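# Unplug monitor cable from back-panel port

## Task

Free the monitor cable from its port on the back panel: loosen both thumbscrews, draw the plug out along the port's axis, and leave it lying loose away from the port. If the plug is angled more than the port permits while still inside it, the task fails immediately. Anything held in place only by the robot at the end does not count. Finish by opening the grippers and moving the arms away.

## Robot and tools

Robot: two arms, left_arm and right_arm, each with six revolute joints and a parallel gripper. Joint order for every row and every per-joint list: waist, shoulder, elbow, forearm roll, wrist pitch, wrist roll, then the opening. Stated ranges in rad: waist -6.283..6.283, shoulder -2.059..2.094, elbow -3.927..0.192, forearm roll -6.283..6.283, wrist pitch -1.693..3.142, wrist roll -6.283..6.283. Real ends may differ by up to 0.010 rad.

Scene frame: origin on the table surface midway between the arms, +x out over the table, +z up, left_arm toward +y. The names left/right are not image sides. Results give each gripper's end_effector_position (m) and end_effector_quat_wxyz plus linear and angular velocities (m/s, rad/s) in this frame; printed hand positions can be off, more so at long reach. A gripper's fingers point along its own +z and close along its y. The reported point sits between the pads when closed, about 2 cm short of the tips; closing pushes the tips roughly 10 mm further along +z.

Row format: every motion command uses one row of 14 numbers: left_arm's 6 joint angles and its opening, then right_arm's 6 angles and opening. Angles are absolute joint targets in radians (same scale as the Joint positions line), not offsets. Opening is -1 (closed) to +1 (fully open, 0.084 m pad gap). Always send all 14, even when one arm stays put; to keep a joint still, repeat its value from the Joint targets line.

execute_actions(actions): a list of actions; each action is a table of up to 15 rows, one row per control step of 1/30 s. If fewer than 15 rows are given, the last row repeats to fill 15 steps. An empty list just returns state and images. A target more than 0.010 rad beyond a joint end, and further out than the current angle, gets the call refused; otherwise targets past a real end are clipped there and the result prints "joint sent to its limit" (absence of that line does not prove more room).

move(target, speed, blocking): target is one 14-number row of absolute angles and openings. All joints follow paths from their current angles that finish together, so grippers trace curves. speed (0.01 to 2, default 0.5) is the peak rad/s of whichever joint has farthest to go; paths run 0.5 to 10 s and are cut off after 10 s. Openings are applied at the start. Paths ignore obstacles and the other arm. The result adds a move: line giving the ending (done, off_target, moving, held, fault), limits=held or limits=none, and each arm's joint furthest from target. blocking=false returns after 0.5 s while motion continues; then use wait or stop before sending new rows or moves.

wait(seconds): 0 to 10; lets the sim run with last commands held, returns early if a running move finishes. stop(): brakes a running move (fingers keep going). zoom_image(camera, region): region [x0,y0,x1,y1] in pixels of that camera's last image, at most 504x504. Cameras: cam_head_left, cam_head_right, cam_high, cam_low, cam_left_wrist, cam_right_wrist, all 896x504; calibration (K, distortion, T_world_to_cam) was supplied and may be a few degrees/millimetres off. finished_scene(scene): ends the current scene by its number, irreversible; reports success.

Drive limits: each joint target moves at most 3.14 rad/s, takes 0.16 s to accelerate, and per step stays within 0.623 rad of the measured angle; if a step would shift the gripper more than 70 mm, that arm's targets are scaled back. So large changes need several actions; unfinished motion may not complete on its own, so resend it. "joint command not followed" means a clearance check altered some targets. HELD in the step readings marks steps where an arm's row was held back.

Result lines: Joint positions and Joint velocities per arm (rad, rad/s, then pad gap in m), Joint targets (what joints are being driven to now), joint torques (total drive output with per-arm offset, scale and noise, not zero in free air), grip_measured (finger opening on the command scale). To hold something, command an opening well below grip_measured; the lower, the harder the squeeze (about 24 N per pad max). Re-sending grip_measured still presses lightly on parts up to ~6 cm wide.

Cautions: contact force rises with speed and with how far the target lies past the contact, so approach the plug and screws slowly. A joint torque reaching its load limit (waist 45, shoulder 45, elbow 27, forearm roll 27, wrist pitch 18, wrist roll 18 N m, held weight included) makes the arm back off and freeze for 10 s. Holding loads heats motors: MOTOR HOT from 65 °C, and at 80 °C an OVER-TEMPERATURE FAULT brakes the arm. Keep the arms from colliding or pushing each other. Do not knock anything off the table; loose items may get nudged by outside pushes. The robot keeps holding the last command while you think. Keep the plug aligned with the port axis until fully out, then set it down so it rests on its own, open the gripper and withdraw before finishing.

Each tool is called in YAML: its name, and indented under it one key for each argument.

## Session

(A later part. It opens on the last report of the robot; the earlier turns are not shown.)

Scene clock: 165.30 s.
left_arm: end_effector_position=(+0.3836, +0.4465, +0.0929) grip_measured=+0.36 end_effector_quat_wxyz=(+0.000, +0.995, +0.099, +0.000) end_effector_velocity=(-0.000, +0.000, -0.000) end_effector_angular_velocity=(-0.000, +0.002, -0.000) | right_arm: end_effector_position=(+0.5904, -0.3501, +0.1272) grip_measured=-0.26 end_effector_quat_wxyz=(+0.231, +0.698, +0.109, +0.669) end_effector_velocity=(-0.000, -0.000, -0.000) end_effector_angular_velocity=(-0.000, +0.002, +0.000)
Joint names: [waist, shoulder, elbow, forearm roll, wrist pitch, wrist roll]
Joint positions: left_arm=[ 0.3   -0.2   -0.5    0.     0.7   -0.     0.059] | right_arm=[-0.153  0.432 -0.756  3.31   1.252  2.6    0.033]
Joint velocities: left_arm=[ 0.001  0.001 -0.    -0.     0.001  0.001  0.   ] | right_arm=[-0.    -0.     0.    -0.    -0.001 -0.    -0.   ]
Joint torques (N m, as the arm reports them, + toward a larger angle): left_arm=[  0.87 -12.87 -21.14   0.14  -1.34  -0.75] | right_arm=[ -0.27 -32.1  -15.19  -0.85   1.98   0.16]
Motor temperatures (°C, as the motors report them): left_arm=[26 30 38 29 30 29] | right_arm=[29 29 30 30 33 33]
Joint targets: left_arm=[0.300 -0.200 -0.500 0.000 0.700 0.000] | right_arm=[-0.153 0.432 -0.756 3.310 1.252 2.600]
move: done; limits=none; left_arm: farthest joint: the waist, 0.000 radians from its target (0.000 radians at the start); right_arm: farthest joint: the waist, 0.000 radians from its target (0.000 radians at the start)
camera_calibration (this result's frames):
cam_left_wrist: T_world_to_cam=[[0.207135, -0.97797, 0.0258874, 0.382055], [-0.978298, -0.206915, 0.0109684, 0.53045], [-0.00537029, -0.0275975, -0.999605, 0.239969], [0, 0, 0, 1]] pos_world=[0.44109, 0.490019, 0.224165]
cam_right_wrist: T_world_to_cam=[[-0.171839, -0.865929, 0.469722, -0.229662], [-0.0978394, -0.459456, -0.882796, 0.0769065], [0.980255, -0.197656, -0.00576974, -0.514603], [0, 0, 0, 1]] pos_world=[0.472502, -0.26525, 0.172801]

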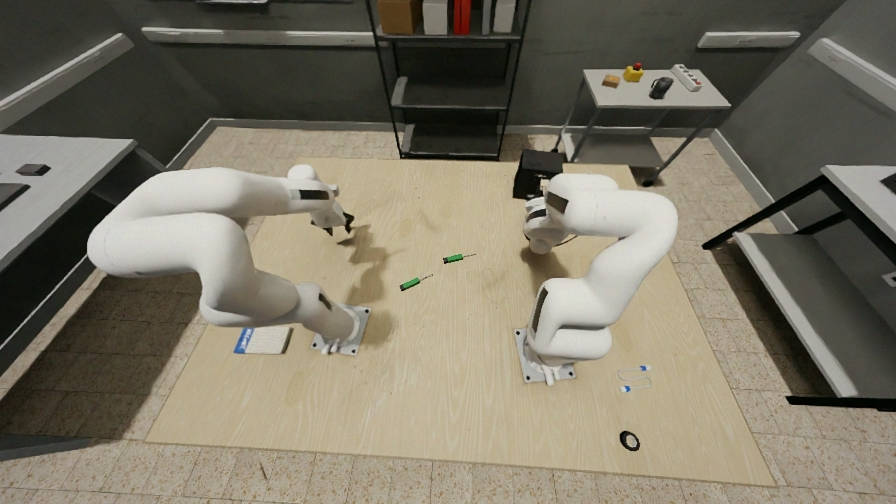

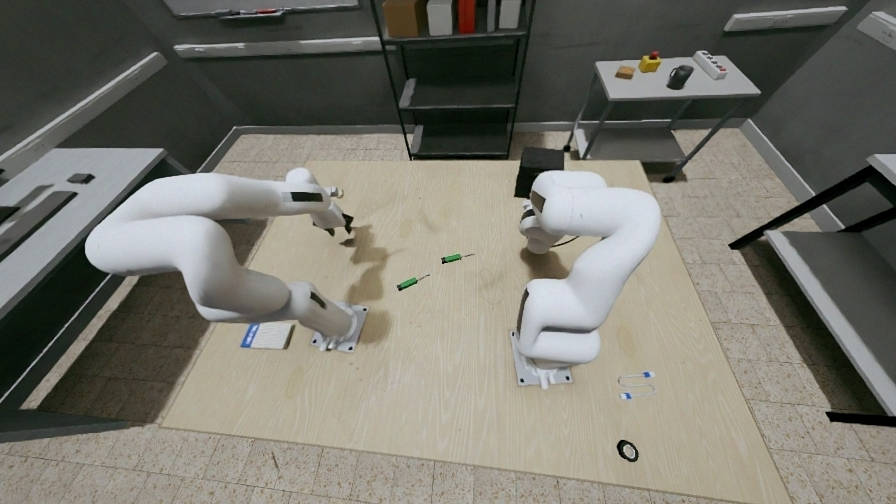

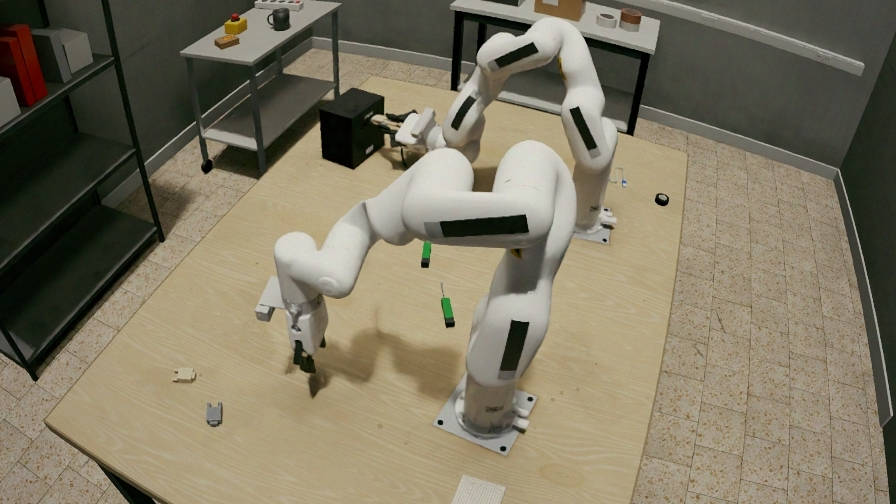

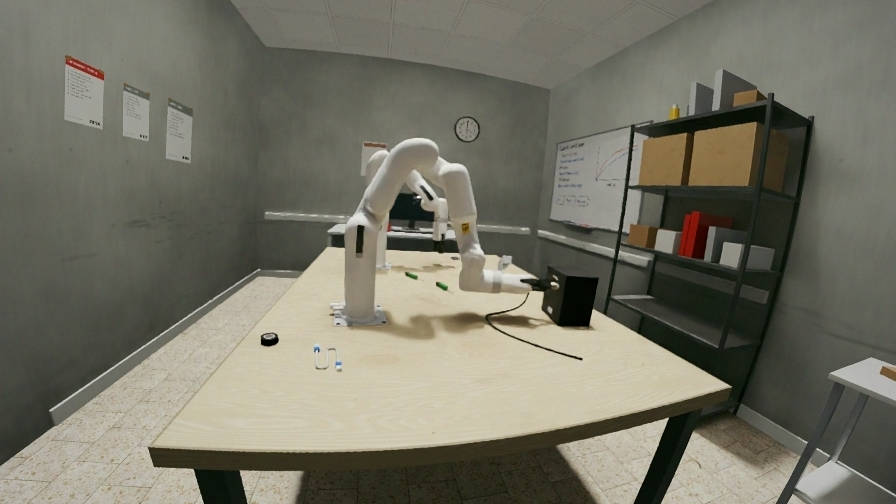

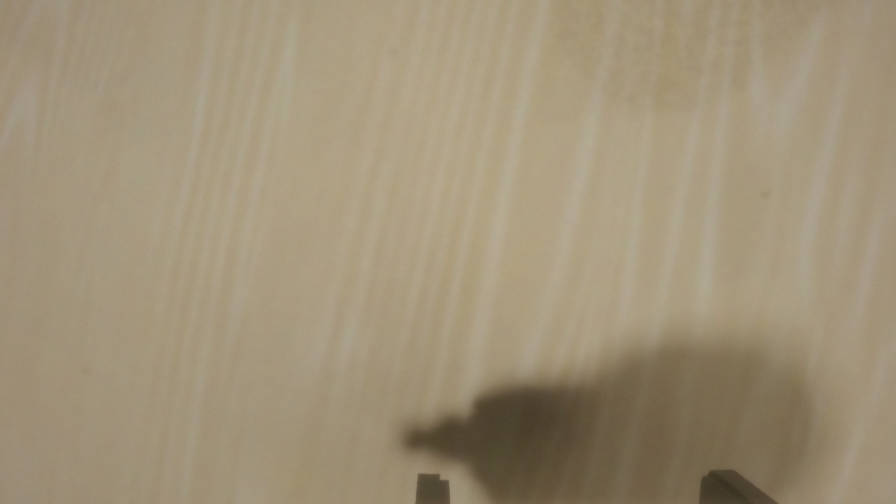

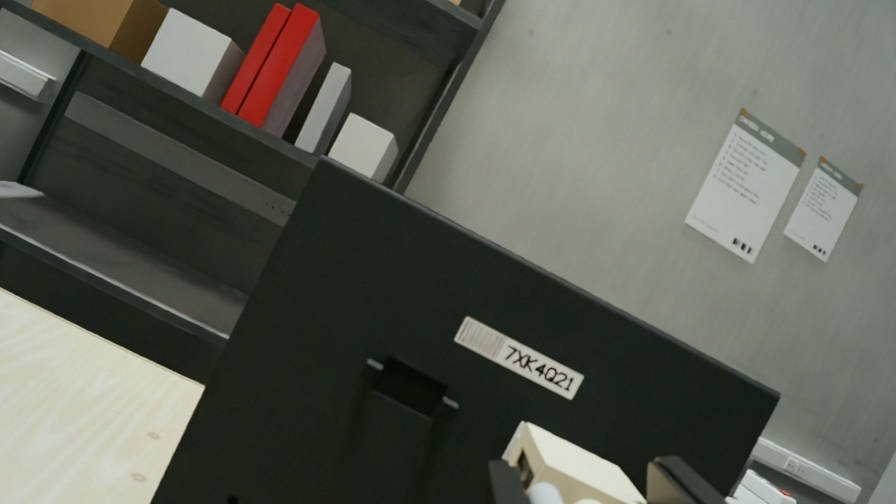

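execute_actions:
  actions:
    - [[0.3,-0.2,-0.5,0,0.7,0,0.37,-0.153,0.4325,-0.756,3.31,1.252,2.6,0.1]]
    - [[0.3,-0.2,-0.5,0,0.7,0,0.37,-0.153,0.416,-0.7435,3.31,1.2485,3.1,0.1]]
    - [[0.3,-0.2,-0.5,0,0.7,0,0.37,-0.153,0.416,-0.7435,3.31,1.2485,3.6,0.1]]
    - [[0.3,-0.2,-0.5,0,0.7,0,0.37,-0.153,0.416,-0.7435,3.31,1.2485,3.6,-0.6]]
    - [[0.3,-0.2,-0.5,0,0.7,0,0.37,-0.153,0.416,-0.7435,3.31,1.2485,3.35,-0.6]]
    - [[0.3,-0.2,-0.5,0,0.7,0,0.37,-0.153,0.416,-0.7435,3.31,1.2485,3.1,-0.6]]
    - [[0.3,-0.2,-0.5,0,0.7,0,0.37,-0.153,0.416,-0.7435,3.31,1.2485,2.85,-0.6]]
    - [[0.3,-0.2,-0.5,0,0.7,0,0.37,-0.153,0.416,-0.7435,3.31,1.2485,2.6,-0.6]]

Scene clock: 188.77 s.
left_arm: end_effector_position=(+0.3836, +0.4465, +0.0929) grip_measured=+0.36 end_effector_quat_wxyz=(+0.000, +0.995, +0.099, +0.000) end_effector_velocity=(+0.001, -0.000, +0.001) end_effector_angular_velocity=(-0.000, -0.002, -0.000) | right_arm: end_effector_position=(+0.5876, -0.3491, +0.1302) grip_measured=-0.28 end_effector_quat_wxyz=(+0.229, +0.699, +0.109, +0.669) end_effector_velocity=(-0.000, -0.000, -0.001) end_effector_angular_velocity=(-0.037, +0.012, -0.001)
Joint names: [waist, shoulder, elbow, forearm roll, wrist pitch, wrist roll]
Joint positions: left_arm=[ 0.3   -0.2   -0.5   -0.     0.7   -0.     0.059] | right_arm=[-0.152  0.416 -0.743  3.31   1.248  2.603  0.032]
Joint velocities: left_arm=[-0.001 -0.001 -0.001 -0.001  0.    -0.    -0.   ] | right_arm=[ 0.    -0.    -0.     0.002 -0.006 -0.039 -0.   ]
Joint torques (N m, as the arm reports them, + toward a larger angle): left_arm=[  0.54 -12.1  -21.32   0.02  -1.39  -0.82] | right_arm=[-12.05 -32.07 -13.67   1.97   2.43   0.22]
Motor temperatures (°C, as the motors report them): left_arm=[26 30 38 29 30 29] | right_arm=[29 30 31 30 33 33]
Joint targets: left_arm=[0.300 -0.200 -0.500 0.000 0.700 0.000] | right_arm=[-0.153 0.416 -0.744 3.310 1.249 2.600]
Step readings (joint positions; steps 1 to 15: 1st action; 16 to 30: 2nd action; 31 to 45: 3rd action; 46 to 60: 4th action; 61 to 75: 5th action; 76 to 90: 6th action; 91 to 105: 7th action; 106 to 120: 8th action):
0: left_arm=[0.300 -0.200 -0.500 -0.000 0.700 0.000] | right_arm=[-0.153 0.432 -0.756 3.310 1.252 2.600]
1: left_arm=[0.300 -0.200 -0.500 -0.000 0.700 0.000] | right_arm=[-0.153 0.433 -0.756 3.310 1.252 2.600]
2: left_arm=[0.300 -0.200 -0.500 -0.000 0.700 -0.000] | right_arm=[-0.152 0.433 -0.756 3.309 1.252 2.600]
4: left_arm=[0.300 -0.200 -0.500 0.000 0.700 0.000] | right_arm=[-0.150 0.433 -0.756 3.308 1.252 2.600]
8: left_arm=[0.300 -0.200 -0.500 -0.000 0.700 0.000] | right_arm=[-0.151 0.433 -0.756 3.309 1.252 2.600]
15: left_arm=[0.300 -0.200 -0.500 -0.000 0.700 -0.000] | right_arm=[-0.153 0.433 -0.756 3.310 1.252 2.600]
16: left_arm=[0.300 -0.200 -0.500 -0.000 0.700 -0.000] | right_arm=[-0.153 0.433 -0.756 3.310 1.252 2.601]
17: left_arm=[0.300 -0.200 -0.500 -0.000 0.700 -0.000] | right_arm=[-0.153 0.432 -0.756 3.310 1.252 2.607]
19: left_arm=[0.300 -0.200 -0.500 0.000 0.700 -0.000] | right_arm=[-0.153 0.431 -0.754 3.310 1.251 2.658]
23: left_arm=[0.300 -0.200 -0.500 -0.000 0.700 -0.000] | right_arm=[-0.153 0.422 -0.748 3.310 1.249 2.911]
30: left_arm=[0.300 -0.200 -0.500 -0.000 0.700 -0.000] | right_arm=[-0.153 0.416 -0.744 3.310 1.249 3.087]
31: left_arm=[0.300 -0.200 -0.500 0.000 0.700 0.000] | right_arm=[-0.153 0.416 -0.744 3.310 1.249 3.092]
32: left_arm=[0.300 -0.200 -0.500 0.000 0.700 -0.000] | right_arm=[-0.153 0.416 -0.744 3.310 1.249 3.101]
34: left_arm=[0.300 -0.200 -0.500 0.000 0.700 -0.000] | right_arm=[-0.153 0.416 -0.744 3.310 1.249 3.155]
38: left_arm=[0.300 -0.200 -0.500 -0.000 0.700 -0.000] | right_arm=[-0.153 0.416 -0.744 3.310 1.249 3.410]
45: left_arm=[0.300 -0.200 -0.500 0.000 0.700 0.000] | right_arm=[-0.153 0.416 -0.744 3.310 1.249 3.587]
46: left_arm=[0.300 -0.200 -0.500 0.000 0.700 -0.000] | right_arm=[-0.153 0.416 -0.744 3.310 1.249 3.591]
47: left_arm=[0.300 -0.200 -0.500 -0.000 0.700 -0.000] | right_arm=[-0.153 0.416 -0.744 3.310 1.249 3.594]
49: left_arm=[0.300 -0.200 -0.500 0.000 0.700 -0.000] | right_arm=[-0.153 0.416 -0.743 3.310 1.249 3.597]
53: left_arm=[0.300 -0.200 -0.500 0.000 0.700 -0.000] | right_arm=[-0.153 0.416 -0.743 3.310 1.249 3.599]
60: left_arm=[0.300 -0.200 -0.500 -0.000 0.700 0.000] | right_arm=[-0.153 0.416 -0.743 3.310 1.249 3.600]
61: left_arm=[0.300 -0.200 -0.500 -0.000 0.700 0.000] | right_arm=[-0.153 0.416 -0.743 3.310 1.249 3.599]
62: left_arm=[0.300 -0.200 -0.500 0.000 0.700 -0.000] | right_arm=[-0.153 0.416 -0.743 3.310 1.249 3.593]
64: left_arm=[0.300 -0.200 -0.500 -0.000 0.700 0.000] | right_arm=[-0.153 0.416 -0.743 3.310 1.249 3.543]
68: left_arm=[0.300 -0.200 -0.500 0.000 0.700 -0.000] | right_arm=[-0.153 0.416 -0.744 3.310 1.248 3.399]
75: left_arm=[0.300 -0.200 -0.500 -0.000 0.700 0.000] | right_arm=[-0.153 0.416 -0.744 3.310 1.249 3.354]
76: left_arm=[0.300 -0.200 -0.500 -0.000 0.700 -0.000] | right_arm=[-0.153 0.416 -0.744 3.310 1.249 3.352]
77: left_arm=[0.300 -0.200 -0.500 0.000 0.700 0.000] | right_arm=[-0.153 0.416 -0.744 3.310 1.248 3.344]
79: left_arm=[0.300 -0.200 -0.500 -0.000 0.700 0.000] | right_arm=[-0.153 0.416 -0.744 3.310 1.248 3.293]
83: left_arm=[0.300 -0.200 -0.500 -0.000 0.700 -0.000] | right_arm=[-0.152 0.416 -0.744 3.310 1.248 3.150]
90: left_arm=[0.300 -0.200 -0.500 0.000 0.700 -0.000] | right_arm=[-0.152 0.416 -0.744 3.310 1.248 3.104]
91: left_arm=[0.300 -0.200 -0.500 -0.000 0.700 -0.000] | right_arm=[-0.153 0.416 -0.744 3.310 1.248 3.102]
92: left_arm=[0.300 -0.200 -0.500 0.000 0.700 -0.000] | right_arm=[-0.153 0.416 -0.744 3.310 1.248 3.095]
94: left_arm=[0.300 -0.200 -0.500 -0.000 0.700 -0.000] | right_arm=[-0.152 0.416 -0.744 3.310 1.248 3.043]
98: left_arm=[0.300 -0.200 -0.500 0.000 0.700 0.000] | right_arm=[-0.152 0.416 -0.744 3.309 1.248 2.900]
105: left_arm=[0.300 -0.200 -0.500 -0.000 0.700 -0.000] | right_arm=[-0.152 0.416 -0.744 3.310 1.248 2.854]
106: left_arm=[0.300 -0.200 -0.500 0.000 0.700 0.000] | right_arm=[-0.152 0.416 -0.744 3.310 1.248 2.852]
107: left_arm=[0.300 -0.200 -0.500 0.000 0.700 -0.000] | right_arm=[-0.152 0.416 -0.744 3.310 1.248 2.844]
109: left_arm=[0.300 -0.200 -0.500 0.000 0.700 0.000] | right_arm=[-0.152 0.416 -0.744 3.309 1.248 2.793]
113: left_arm=[0.300 -0.200 -0.500 0.000 0.700 -0.000] | right_arm=[-0.152 0.416 -0.743 3.309 1.248 2.649]
120: Joint positions above
camera_calibration (this result's frames):
cam_left_wrist: T_world_to_cam=[[0.207135, -0.97797, 0.0258874, 0.382055], [-0.978298, -0.206914, 0.0109681, 0.53045], [-0.00537001, -0.0275975, -0.999605, 0.239969], [0, 0, 0, 1]] pos_world=[0.44109, 0.490019, 0.224165]
cam_right_wrist: T_world_to_cam=[[-0.169851, -0.867997, 0.466618, -0.232152], [-0.0971612, -0.456441, -0.884433, 0.0806316], [0.980668, -0.195559, -0.00680852, -0.510979], [0, 0, 0, 1]] pos_world=[0.469504, -0.26463, 0.17616]

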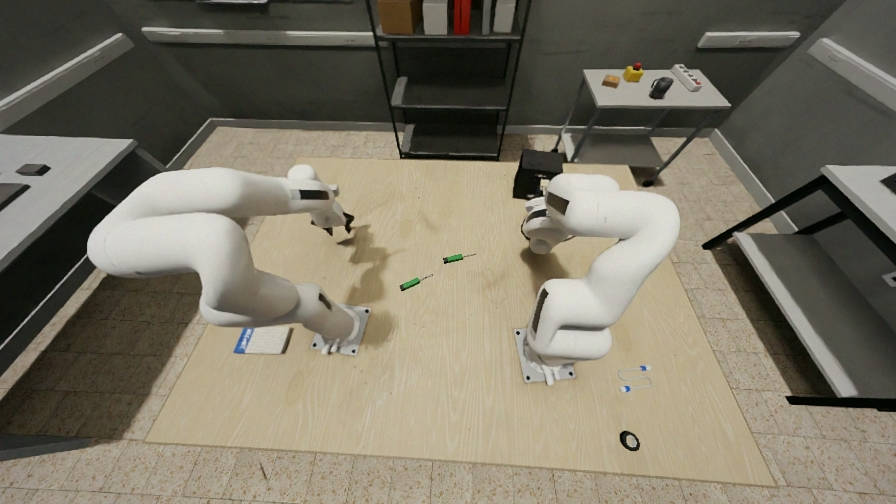

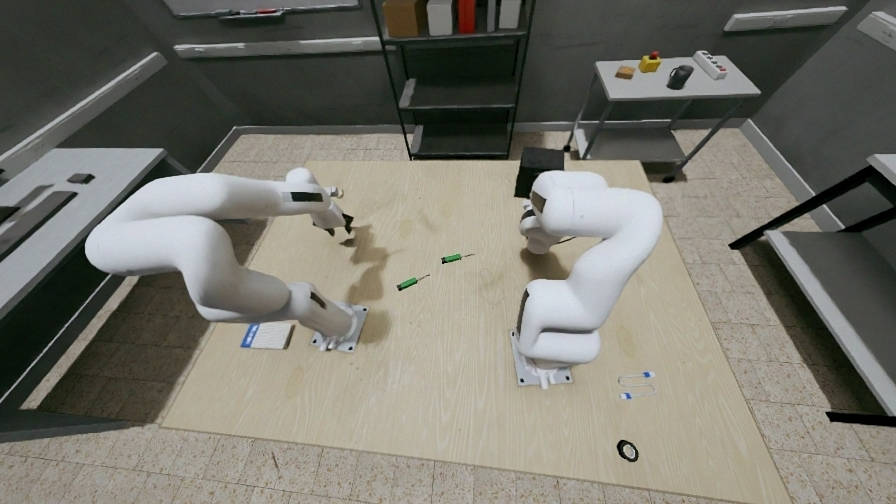

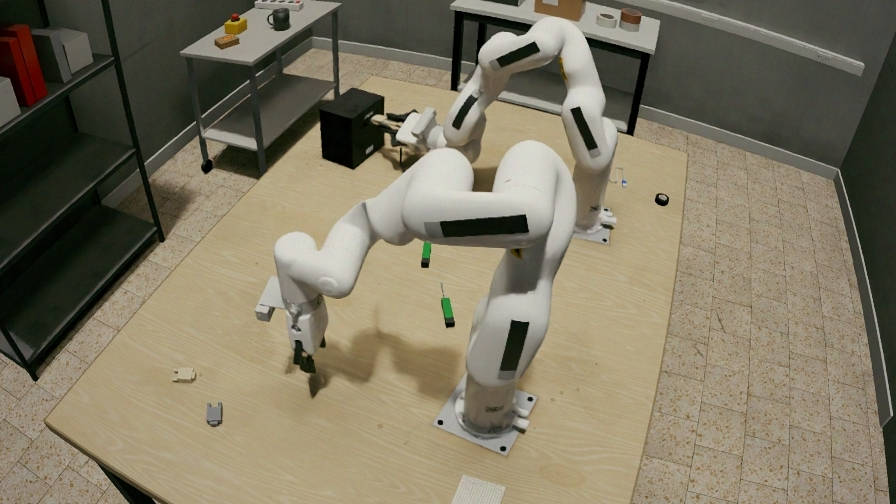

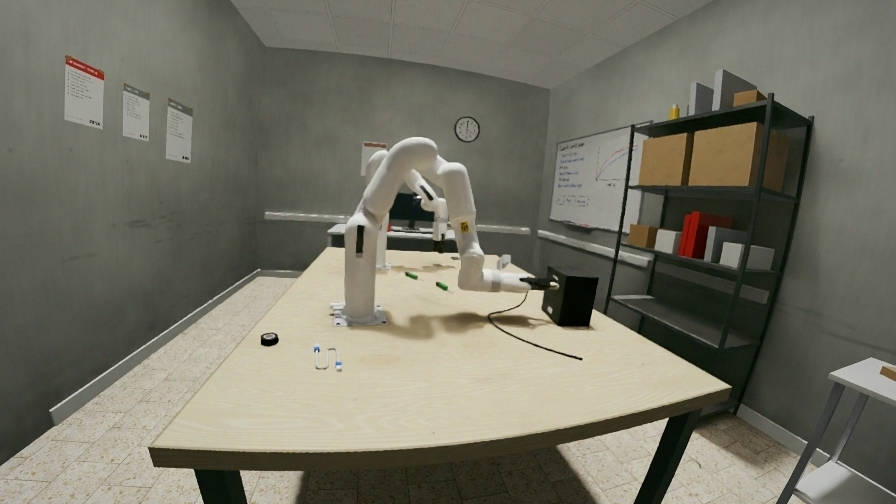

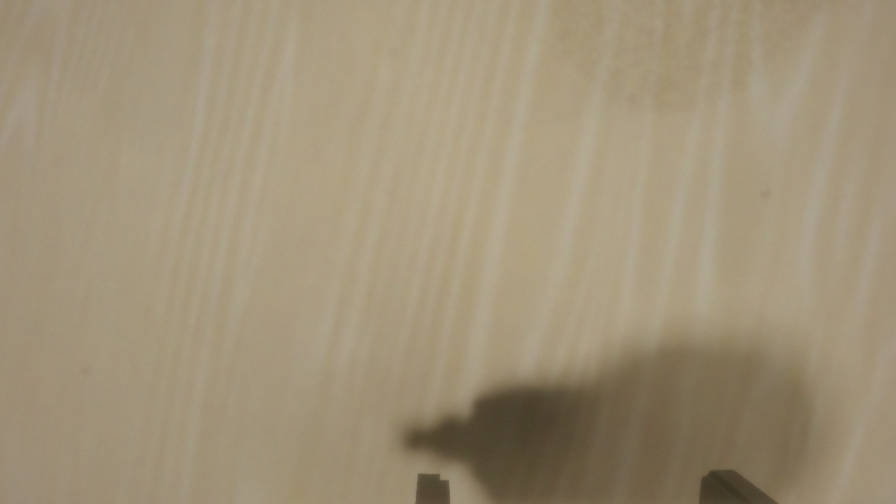

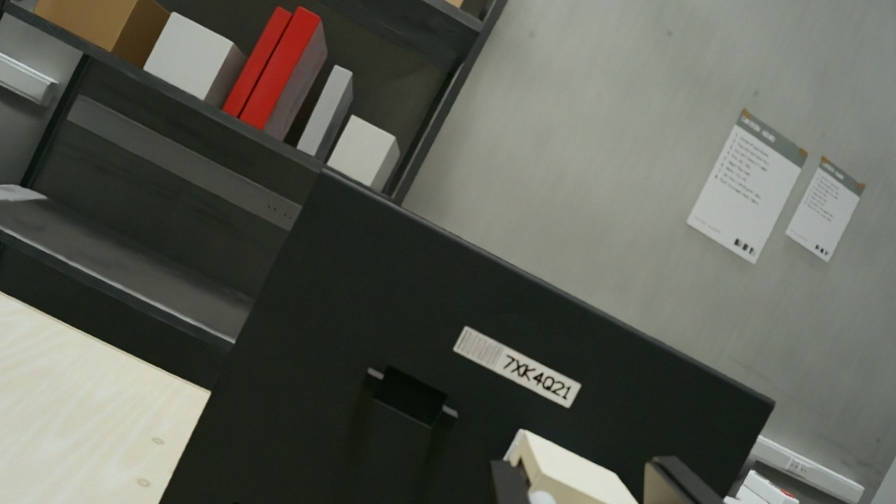

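execute_actions:
  actions:
    - [[0.3,-0.2,-0.5,0,0.7,0,0.37,-0.152,0.421,-0.744,3.31,1.2525,2.6,0]]
    - [[0.3,-0.2,-0.5,0,0.7,0,0.37,-0.152,0.421,-0.744,3.31,1.2525,3.1,0]]
    - [[0.3,-0.2,-0.5,0,0.7,0,0.37,-0.152,0.421,-0.744,3.31,1.2525,3.6,0]]
    - [[0.3,-0.2,-0.5,0,0.7,0,0.37,-0.152,0.421,-0.744,3.31,1.2525,3.6,-0.55]]
    - [[0.3,-0.2,-0.5,0,0.7,0,0.37,-0.152,0.421,-0.744,3.31,1.2525,3.35,-0.55]]
    - [[0.3,-0.2,-0.5,0,0.7,0,0.37,-0.152,0.421,-0.744,3.31,1.2525,3.1,-0.55]]
    - [[0.3,-0.2,-0.5,0,0.7,0,0.37,-0.152,0.421,-0.744,3.31,1.2525,2.85,-0.55]]
    - [[0.3,-0.2,-0.5,0,0.7,0,0.37,-0.152,0.421,-0.744,3.31,1.2525,2.6,-0.55]]
    - [[0.3,-0.2,-0.5,0,0.7,0,0.37,-0.152,0.421,-0.744,3.31,1.2525,2.6,0]]
    - [[0.3,-0.2,-0.5,0,0.7,0,0.37,-0.152,0.421,-0.744,3.31,1.2525,3.1,0]]
    - [[0.3,-0.2,-0.5,0,0.7,0,0.37,-0.152,0.421,-0.744,3.31,1.2525,3.6,0]]
    - [[0.3,-0.2,-0.5,0,0.7,0,0.37,-0.152,0.421,-0.744,3.31,1.2525,3.6,-0.55]]
    - [[0.3,-0.2,-0.5,0,0.7,0,0.37,-0.152,0.421,-0.744,3.31,1.2525,3.35,-0.55]]
    - [[0.3,-0.2,-0.5,0,0.7,0,0.37,-0.152,0.421,-0.744,3.31,1.2525,3.1,-0.55]]
    - [[0.3,-0.2,-0.5,0,0.7,0,0.37,-0.152,0.421,-0.744,3.31,1.2525,2.85,-0.55]]
    - [[0.3,-0.2,-0.5,0,0.7,0,0.37,-0.152,0.421,-0.744,3.31,1.2525,2.6,-0.55]]
    - [[0.3,-0.2,-0.5,0,0.7,0,0.37,-0.152,0.421,-0.744,3.31,1.2525,2.6,0]]
    - [[0.3,-0.2,-0.5,0,0.7,0,0.37,-0.152,0.421,-0.744,3.31,1.2525,3.1,0]]
    - [[0.3,-0.2,-0.5,0,0.7,0,0.37,-0.152,0.421,-0.744,3.31,1.2525,3.6,0]]
    - [[0.3,-0.2,-0.5,0,0.7,0,0.37,-0.152,0.421,-0.744,3.31,1.2525,3.6,-0.55]]
    - [[0.3,-0.2,-0.5,0,0.7,0,0.37,-0.152,0.421,-0.744,3.31,1.2525,3.35,-0.55]]
    - [[0.3,-0.2,-0.5,0,0.7,0,0.37,-0.152,0.421,-0.744,3.31,1.2525,3.1,-0.55]]
    - [[0.3,-0.2,-0.5,0,0.7,0,0.37,-0.152,0.421,-0.744,3.31,1.2525,2.85,-0.55]]
    - [[0.3,-0.2,-0.5,0,0.7,0,0.37,-0.152,0.421,-0.744,3.31,1.2525,2.6,-0.55]]
    - [[0.3,-0.2,-0.5,0,0.7,0,0.37,-0.152,0.421,-0.744,3.31,1.2525,2.6,0]]
    - [[0.3,-0.2,-0.5,0,0.7,0,0.37,-0.152,0.421,-0.744,3.31,1.2525,3.1,0]]
    - [[0.3,-0.2,-0.5,0,0.7,0,0.37,-0.152,0.421,-0.744,3.31,1.2525,3.6,0]]
    - [[0.3,-0.2,-0.5,0,0.7,0,0.37,-0.152,0.421,-0.744,3.31,1.2525,3.6,-0.55]]
    - [[0.3,-0.2,-0.5,0,0.7,0,0.37,-0.152,0.421,-0.744,3.31,1.2525,3.35,-0.55]]
    - [[0.3,-0.2,-0.5,0,0.7,0,0.37,-0.152,0.421,-0.744,3.31,1.2525,3.1,-0.55]]
    - [[0.3,-0.2,-0.5,0,0.7,0,0.37,-0.152,0.421,-0.744,3.31,1.2525,2.85,-0.55]]
    - [[0.3,-0.2,-0.5,0,0.7,0,0.37,-0.152,0.421,-0.744,3.31,1.2525,2.6,-0.55]]
    - [[0.3,-0.2,-0.5,0,0.7,0,0.37,-0.152,0.421,-0.744,3.31,1.2525,2.6,0.1]]
    - [[0.3,-0.2,-0.5,0,0.7,0,0.37,-0.152,0.421,-0.744,3.31,1.2525,3.09,0.1]]
    - [[0.3,-0.2,-0.5,0,0.7,0,0.37,-0.153,0.44,-0.73,3.31,1.287,3.09,0.1]]
    - []

Scene clock: 240.63 s.
left_arm: end_effector_position=(+0.3836, +0.4465, +0.0929) grip_measured=+0.36 end_effector_quat_wxyz=(+0.000, +0.995, +0.099, +0.000) end_effector_velocity=(+0.000, -0.000, +0.000) end_effector_angular_velocity=(-0.000, -0.000, -0.000) | right_arm: end_effector_position=(+0.5821, -0.3506, +0.1206) grip_measured=+0.09 end_effector_quat_wxyz=(+0.064, +0.703, -0.062, +0.705) end_effector_velocity=(-0.001, -0.000, -0.002) end_effector_angular_velocity=(+0.002, +0.002, -0.000)
Joint names: [waist, shoulder, elbow, forearm roll, wrist pitch, wrist roll]
Joint positions: left_arm=[ 0.3   -0.2   -0.5    0.     0.7   -0.     0.059] | right_arm=[-0.153  0.44  -0.73   3.31   1.287  3.09   0.048]
Joint velocities: left_arm=[-0.001 -0.001  0.    -0.    -0.    -0.    -0.   ] | right_arm=[-0.     0.002  0.002 -0.     0.001  0.003  0.   ]
Joint torques (N m, as the arm reports them, + toward a larger angle): left_arm=[  0.15 -12.39 -20.98   0.28  -1.49  -0.58] | right_arm=[ -1.69 -28.87 -11.81  -0.04   1.6    0.41]
Motor temperatures (°C, as the motors report them): left_arm=[26 30 38 29 30 29] | right_arm=[29 30 31 30 34 33]
Joint targets: left_arm=[0.300 -0.200 -0.500 0.000 0.700 0.000] | right_arm=[-0.153 0.440 -0.730 3.310 1.287 3.090]
Step readings (joint positions; steps 1 to 15: 1st action; 16 to 30: 2nd action; 31 to 45: 3rd action; 46 to 60: 4th action; 61 to 75: 5th action; 76 to 90: 6th action; 91 to 105: 7th action; 106 to 120: 8th action; 121 to 135: 9th action; 136 to 150: 10th action; 151 to 165: 11th action; 166 to 180: 12th action; 181 to 195: 13th action):
0: left_arm=[0.300 -0.200 -0.500 0.000 0.700 0.000] | right_arm=[-0.153 0.416 -0.743 3.310 1.248 2.600]
1: left_arm=[0.300 -0.200 -0.500 -0.000 0.700 0.000] | right_arm=[-0.153 0.416 -0.744 3.310 1.249 2.600]
2: left_arm=[0.300 -0.200 -0.500 0.000 0.700 0.000] | right_arm=[-0.155 0.417 -0.744 3.312 1.251 2.600]
4: left_arm=[0.300 -0.200 -0.500 0.000 0.700 -0.000] | right_arm=[-0.158 0.419 -0.744 3.313 1.253 2.600]
8: left_arm=[0.300 -0.200 -0.500 0.000 0.700 -0.000] | right_arm=[-0.157 0.420 -0.745 3.313 1.254 2.600]
15: left_arm=[0.300 -0.200 -0.500 -0.000 0.700 0.000] | right_arm=[-0.153 0.420 -0.745 3.311 1.253 2.600]
16: left_arm=[0.300 -0.200 -0.500 0.000 0.700 0.000] | right_arm=[-0.153 0.420 -0.745 3.310 1.253 2.601]
17: left_arm=[0.300 -0.200 -0.500 0.000 0.700 -0.000] | right_arm=[-0.153 0.420 -0.745 3.310 1.253 2.607]
19: left_arm=[0.300 -0.200 -0.500 -0.000 0.700 0.000] | right_arm=[-0.153 0.421 -0.744 3.310 1.253 2.658]
23: left_arm=[0.300 -0.200 -0.500 -0.000 0.700 -0.000] | right_arm=[-0.152 0.421 -0.744 3.310 1.253 2.911]
30: left_arm=[0.300 -0.200 -0.500 0.000 0.700 -0.000] | right_arm=[-0.152 0.421 -0.744 3.310 1.253 3.087]
31: left_arm=[0.300 -0.200 -0.500 -0.000 0.700 -0.000] | right_arm=[-0.152 0.421 -0.744 3.310 1.253 3.092]
32: left_arm=[0.300 -0.200 -0.500 0.000 0.700 -0.000] | right_arm=[-0.152 0.421 -0.744 3.310 1.253 3.101]
34: left_arm=[0.300 -0.200 -0.500 -0.000 0.700 -0.000] | right_arm=[-0.152 0.421 -0.744 3.310 1.252 3.155]
38: left_arm=[0.300 -0.200 -0.500 0.000 0.700 0.000] | right_arm=[-0.152 0.421 -0.744 3.310 1.252 3.410]
45: left_arm=[0.300 -0.200 -0.500 0.000 0.700 0.000] | right_arm=[-0.152 0.421 -0.744 3.310 1.252 3.587]
46: left_arm=[0.300 -0.200 -0.500 -0.000 0.700 -0.000] | right_arm=[-0.152 0.421 -0.744 3.310 1.252 3.591]
47: left_arm=[0.300 -0.200 -0.500 0.000 0.700 -0.000] | right_arm=[-0.152 0.421 -0.744 3.310 1.253 3.594]
49: left_arm=[0.300 -0.200 -0.500 0.000 0.700 -0.000] | right_arm=[-0.152 0.421 -0.743 3.310 1.253 3.597]
53: left_arm=[0.300 -0.200 -0.500 0.000 0.700 -0.000] | right_arm=[-0.152 0.421 -0.744 3.310 1.253 3.599]
60: left_arm=[0.300 -0.200 -0.500 0.000 0.700 -0.000] | right_arm=[-0.152 0.421 -0.744 3.310 1.253 3.600]
61: left_arm=[0.300 -0.200 -0.500 0.000 0.700 0.000] | right_arm=[-0.152 0.421 -0.744 3.310 1.253 3.599]
62: left_arm=[0.300 -0.200 -0.500 0.000 0.700 0.000] | right_arm=[-0.152 0.421 -0.744 3.310 1.253 3.593]
64: left_arm=[0.300 -0.200 -0.500 0.000 0.700 0.000] | right_arm=[-0.152 0.421 -0.744 3.310 1.253 3.543]
68: left_arm=[0.300 -0.200 -0.500 -0.000 0.700 -0.000] | right_arm=[-0.152 0.421 -0.745 3.310 1.252 3.399]
75: left_arm=[0.300 -0.200 -0.500 0.000 0.700 -0.000] | right_arm=[-0.152 0.421 -0.744 3.310 1.253 3.354]
76: left_arm=[0.300 -0.200 -0.500 0.000 0.700 -0.000] | right_arm=[-0.152 0.421 -0.744 3.310 1.253 3.352]
77: left_arm=[0.300 -0.200 -0.500 0.000 0.700 -0.000] | right_arm=[-0.152 0.421 -0.744 3.310 1.252 3.344]
79: left_arm=[0.300 -0.200 -0.500 0.000 0.700 -0.000] | right_arm=[-0.152 0.421 -0.744 3.310 1.252 3.293]
83: left_arm=[0.300 -0.200 -0.500 -0.000 0.700 -0.000] | right_arm=[-0.152 0.421 -0.744 3.310 1.252 3.150]
90: left_arm=[0.300 -0.200 -0.500 0.000 0.700 0.000] | right_arm=[-0.152 0.421 -0.744 3.310 1.252 3.104]
91: left_arm=[0.300 -0.200 -0.500 0.000 0.700 0.000] | right_arm=[-0.152 0.421 -0.744 3.310 1.252 3.102]
92: left_arm=[0.300 -0.200 -0.500 -0.000 0.700 0.000] | right_arm=[-0.152 0.421 -0.744 3.310 1.252 3.095]
94: left_arm=[0.300 -0.200 -0.500 0.000 0.700 -0.000] | right_arm=[-0.152 0.421 -0.744 3.310 1.252 3.043]
98: left_arm=[0.300 -0.200 -0.500 0.000 0.700 0.000] | right_arm=[-0.152 0.421 -0.744 3.310 1.252 2.900]
105: left_arm=[0.300 -0.200 -0.500 -0.000 0.700 -0.000] | right_arm=[-0.152 0.421 -0.744 3.310 1.252 2.854]
106: left_arm=[0.300 -0.200 -0.500 0.000 0.700 0.000] | right_arm=[-0.152 0.421 -0.744 3.310 1.252 2.852]
107: left_arm=[0.300 -0.200 -0.500 -0.000 0.700 -0.000] | right_arm=[-0.152 0.421 -0.744 3.310 1.252 2.844]
109: left_arm=[0.300 -0.200 -0.500 -0.000 0.700 0.000] | right_arm=[-0.152 0.421 -0.744 3.310 1.252 2.793]
113: left_arm=[0.300 -0.200 -0.500 -0.000 0.700 -0.000] | right_arm=[-0.152 0.421 -0.744 3.310 1.253 2.649]
120: left_arm=[0.300 -0.200 -0.500 -0.000 0.700 -0.000] | right_arm=[-0.152 0.421 -0.744 3.310 1.252 2.603]
121: left_arm=[0.300 -0.200 -0.500 -0.000 0.700 -0.000] | right_arm=[-0.152 0.421 -0.744 3.310 1.252 2.602]
122: left_arm=[0.300 -0.200 -0.500 0.000 0.700 0.000] | right_arm=[-0.152 0.421 -0.744 3.310 1.252 2.601]
124: left_arm=[0.300 -0.200 -0.500 0.000 0.700 -0.000] | right_arm=[-0.153 0.421 -0.744 3.310 1.253 2.601]
128: left_arm=[0.300 -0.200 -0.500 -0.000 0.700 -0.000] | right_arm=[-0.152 0.421 -0.744 3.310 1.252 2.600]
135: left_arm=[0.300 -0.200 -0.500 -0.000 0.700 -0.000] | right_arm=[-0.152 0.421 -0.744 3.310 1.252 2.600]
136: left_arm=[0.300 -0.200 -0.500 -0.000 0.700 -0.000] | right_arm=[-0.152 0.421 -0.744 3.310 1.252 2.601]
137: left_arm=[0.300 -0.200 -0.500 -0.000 0.700 -0.000] | right_arm=[-0.152 0.421 -0.744 3.310 1.252 2.607]
139: left_arm=[0.300 -0.200 -0.500 -0.000 0.700 -0.000] | right_arm=[-0.152 0.421 -0.744 3.310 1.253 2.658]
143: left_arm=[0.300 -0.200 -0.500 -0.000 0.700 0.000] | right_arm=[-0.152 0.421 -0.744 3.310 1.253 2.911]
150: left_arm=[0.300 -0.200 -0.500 -0.000 0.700 -0.000] | right_arm=[-0.152 0.421 -0.744 3.310 1.253 3.087]
151: left_arm=[0.300 -0.200 -0.500 0.000 0.700 0.000] | right_arm=[-0.152 0.421 -0.744 3.310 1.253 3.092]
152: left_arm=[0.300 -0.200 -0.500 0.000 0.700 -0.000] | right_arm=[-0.152 0.421 -0.744 3.310 1.253 3.101]
154: left_arm=[0.300 -0.200 -0.500 0.000 0.700 -0.000] | right_arm=[-0.152 0.421 -0.744 3.310 1.253 3.155]
158: left_arm=[0.300 -0.200 -0.500 0.000 0.700 -0.000] | right_arm=[-0.152 0.421 -0.744 3.310 1.253 3.410]
165: left_arm=[0.300 -0.200 -0.500 -0.000 0.700 0.000] | right_arm=[-0.152 0.421 -0.744 3.310 1.253 3.587]
166: left_arm=[0.300 -0.200 -0.500 0.000 0.700 -0.000] | right_arm=[-0.152 0.421 -0.744 3.310 1.253 3.591]
167: left_arm=[0.300 -0.200 -0.500 0.000 0.700 0.000] | right_arm=[-0.152 0.421 -0.744 3.310 1.253 3.594]
169: left_arm=[0.300 -0.200 -0.500 0.000 0.700 0.000] | right_arm=[-0.152 0.421 -0.744 3.310 1.253 3.597]
173: left_arm=[0.300 -0.200 -0.500 -0.000 0.700 -0.000] | right_arm=[-0.152 0.421 -0.744 3.310 1.253 3.599]
180: left_arm=[0.300 -0.200 -0.500 -0.000 0.700 0.000] | right_arm=[-0.152 0.421 -0.744 3.310 1.253 3.600]
181: left_arm=[0.300 -0.200 -0.500 0.000 0.700 0.000] | right_arm=[-0.152 0.421 -0.744 3.310 1.253 3.599]
182: left_arm=[0.300 -0.200 -0.500 0.000 0.700 -0.000] | right_arm=[-0.152 0.421 -0.744 3.310 1.253 3.593]
184: left_arm=[0.300 -0.200 -0.500 0.000 0.700 0.000] | right_arm=[-0.152 0.421 -0.744 3.310 1.253 3.543]
Lines left out of this list: 112.
camera_calibration (this result's frames):
cam_left_wrist: T_world_to_cam=[[0.207135, -0.97797, 0.0258873, 0.382055], [-0.978298, -0.206915, 0.0109685, 0.53045], [-0.0053704, -0.0275975, -0.999605, 0.239969], [0, 0, 0, 1]] pos_world=[0.44109, 0.490019, 0.224165]
cam_right_wrist: T_world_to_cam=[[-0.193252, -0.981138, 0.00467507, -0.200237], [-0.0138367, -0.0020391, -0.999902, 0.195666], [0.981052, -0.193298, -0.0131817, -0.50467], [0, 0, 0, 1]] pos_world=[0.459119, -0.293613, 0.189931]

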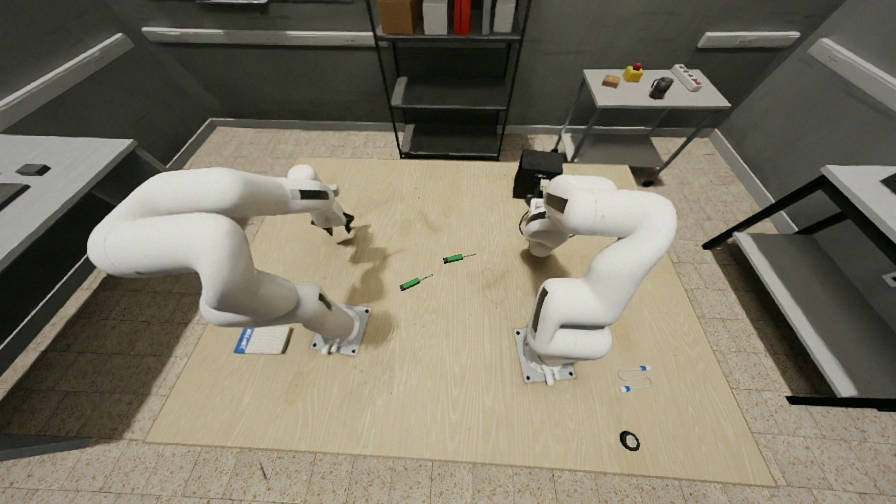

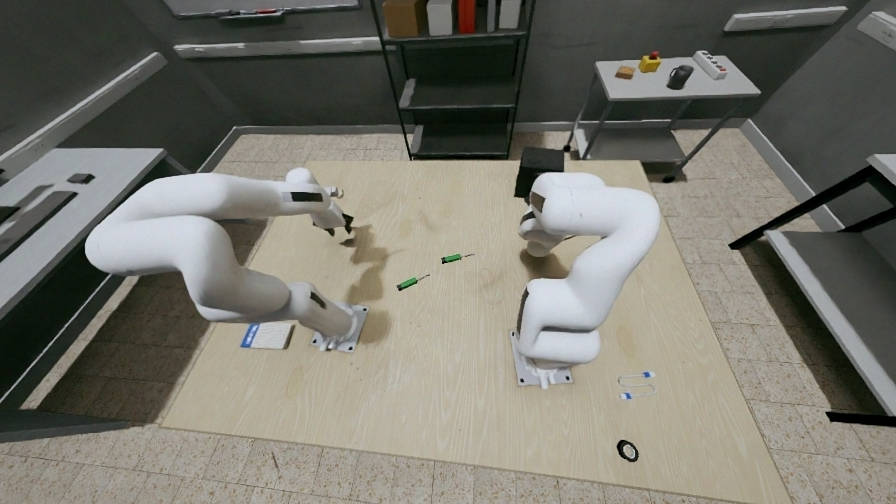

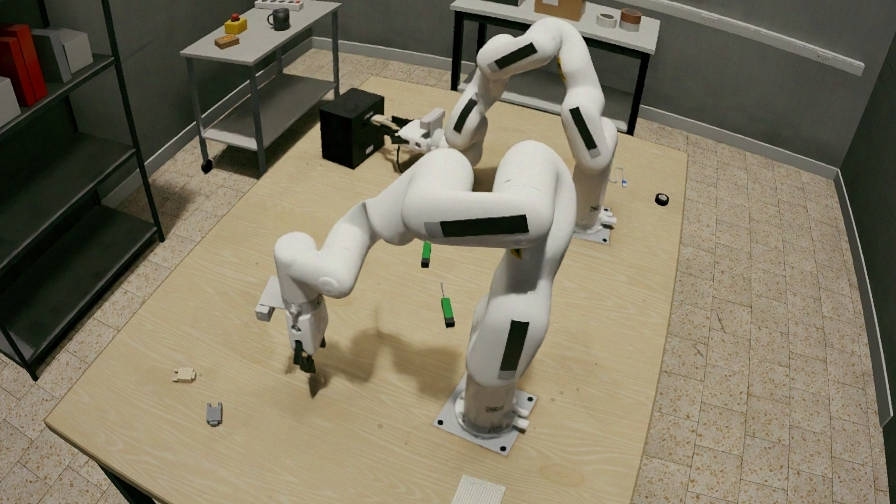

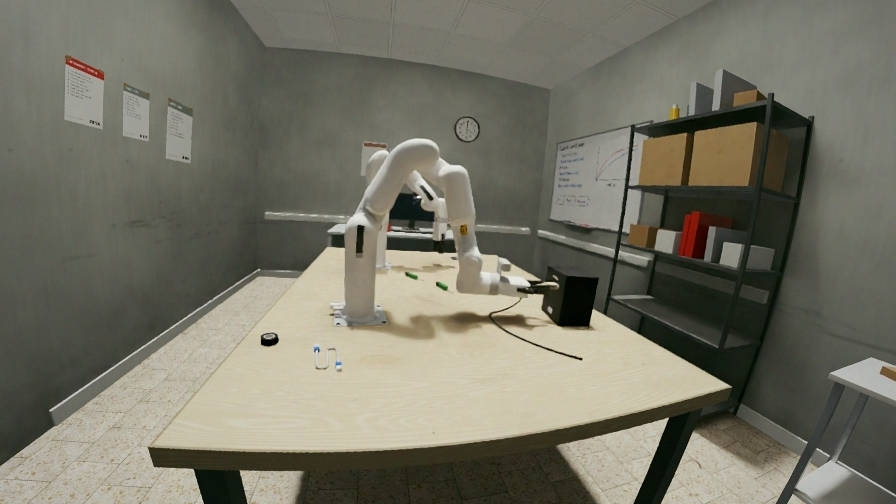

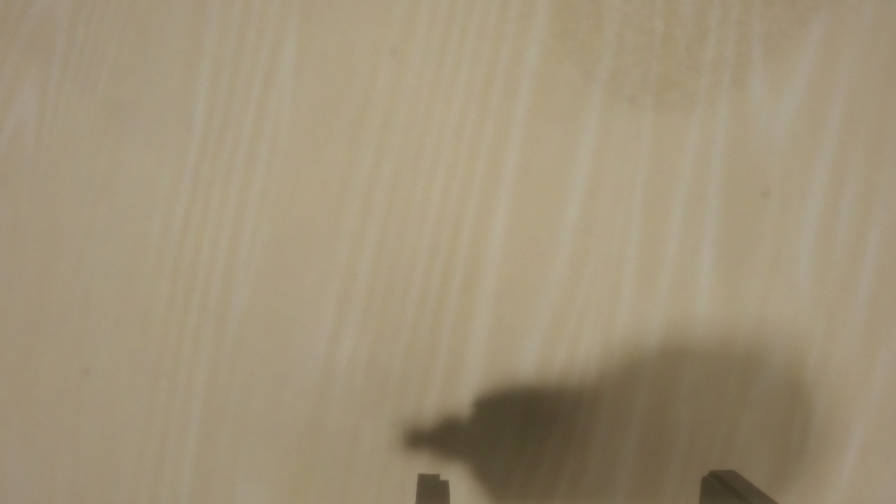

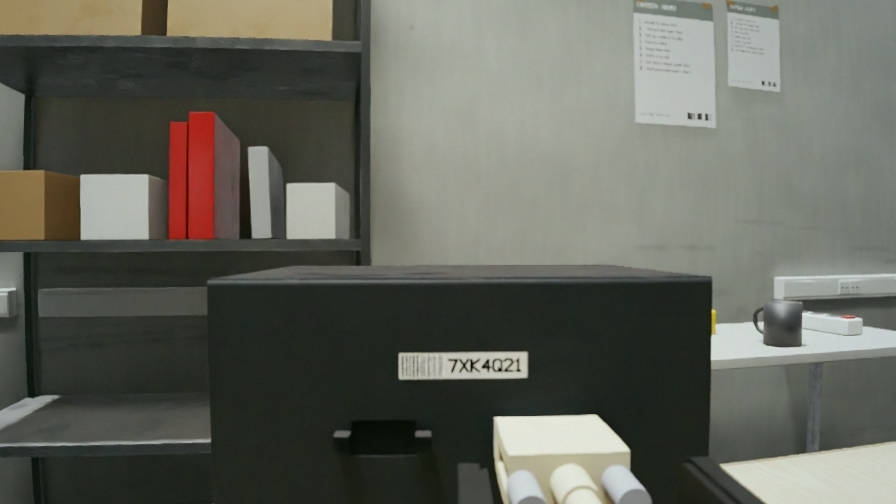

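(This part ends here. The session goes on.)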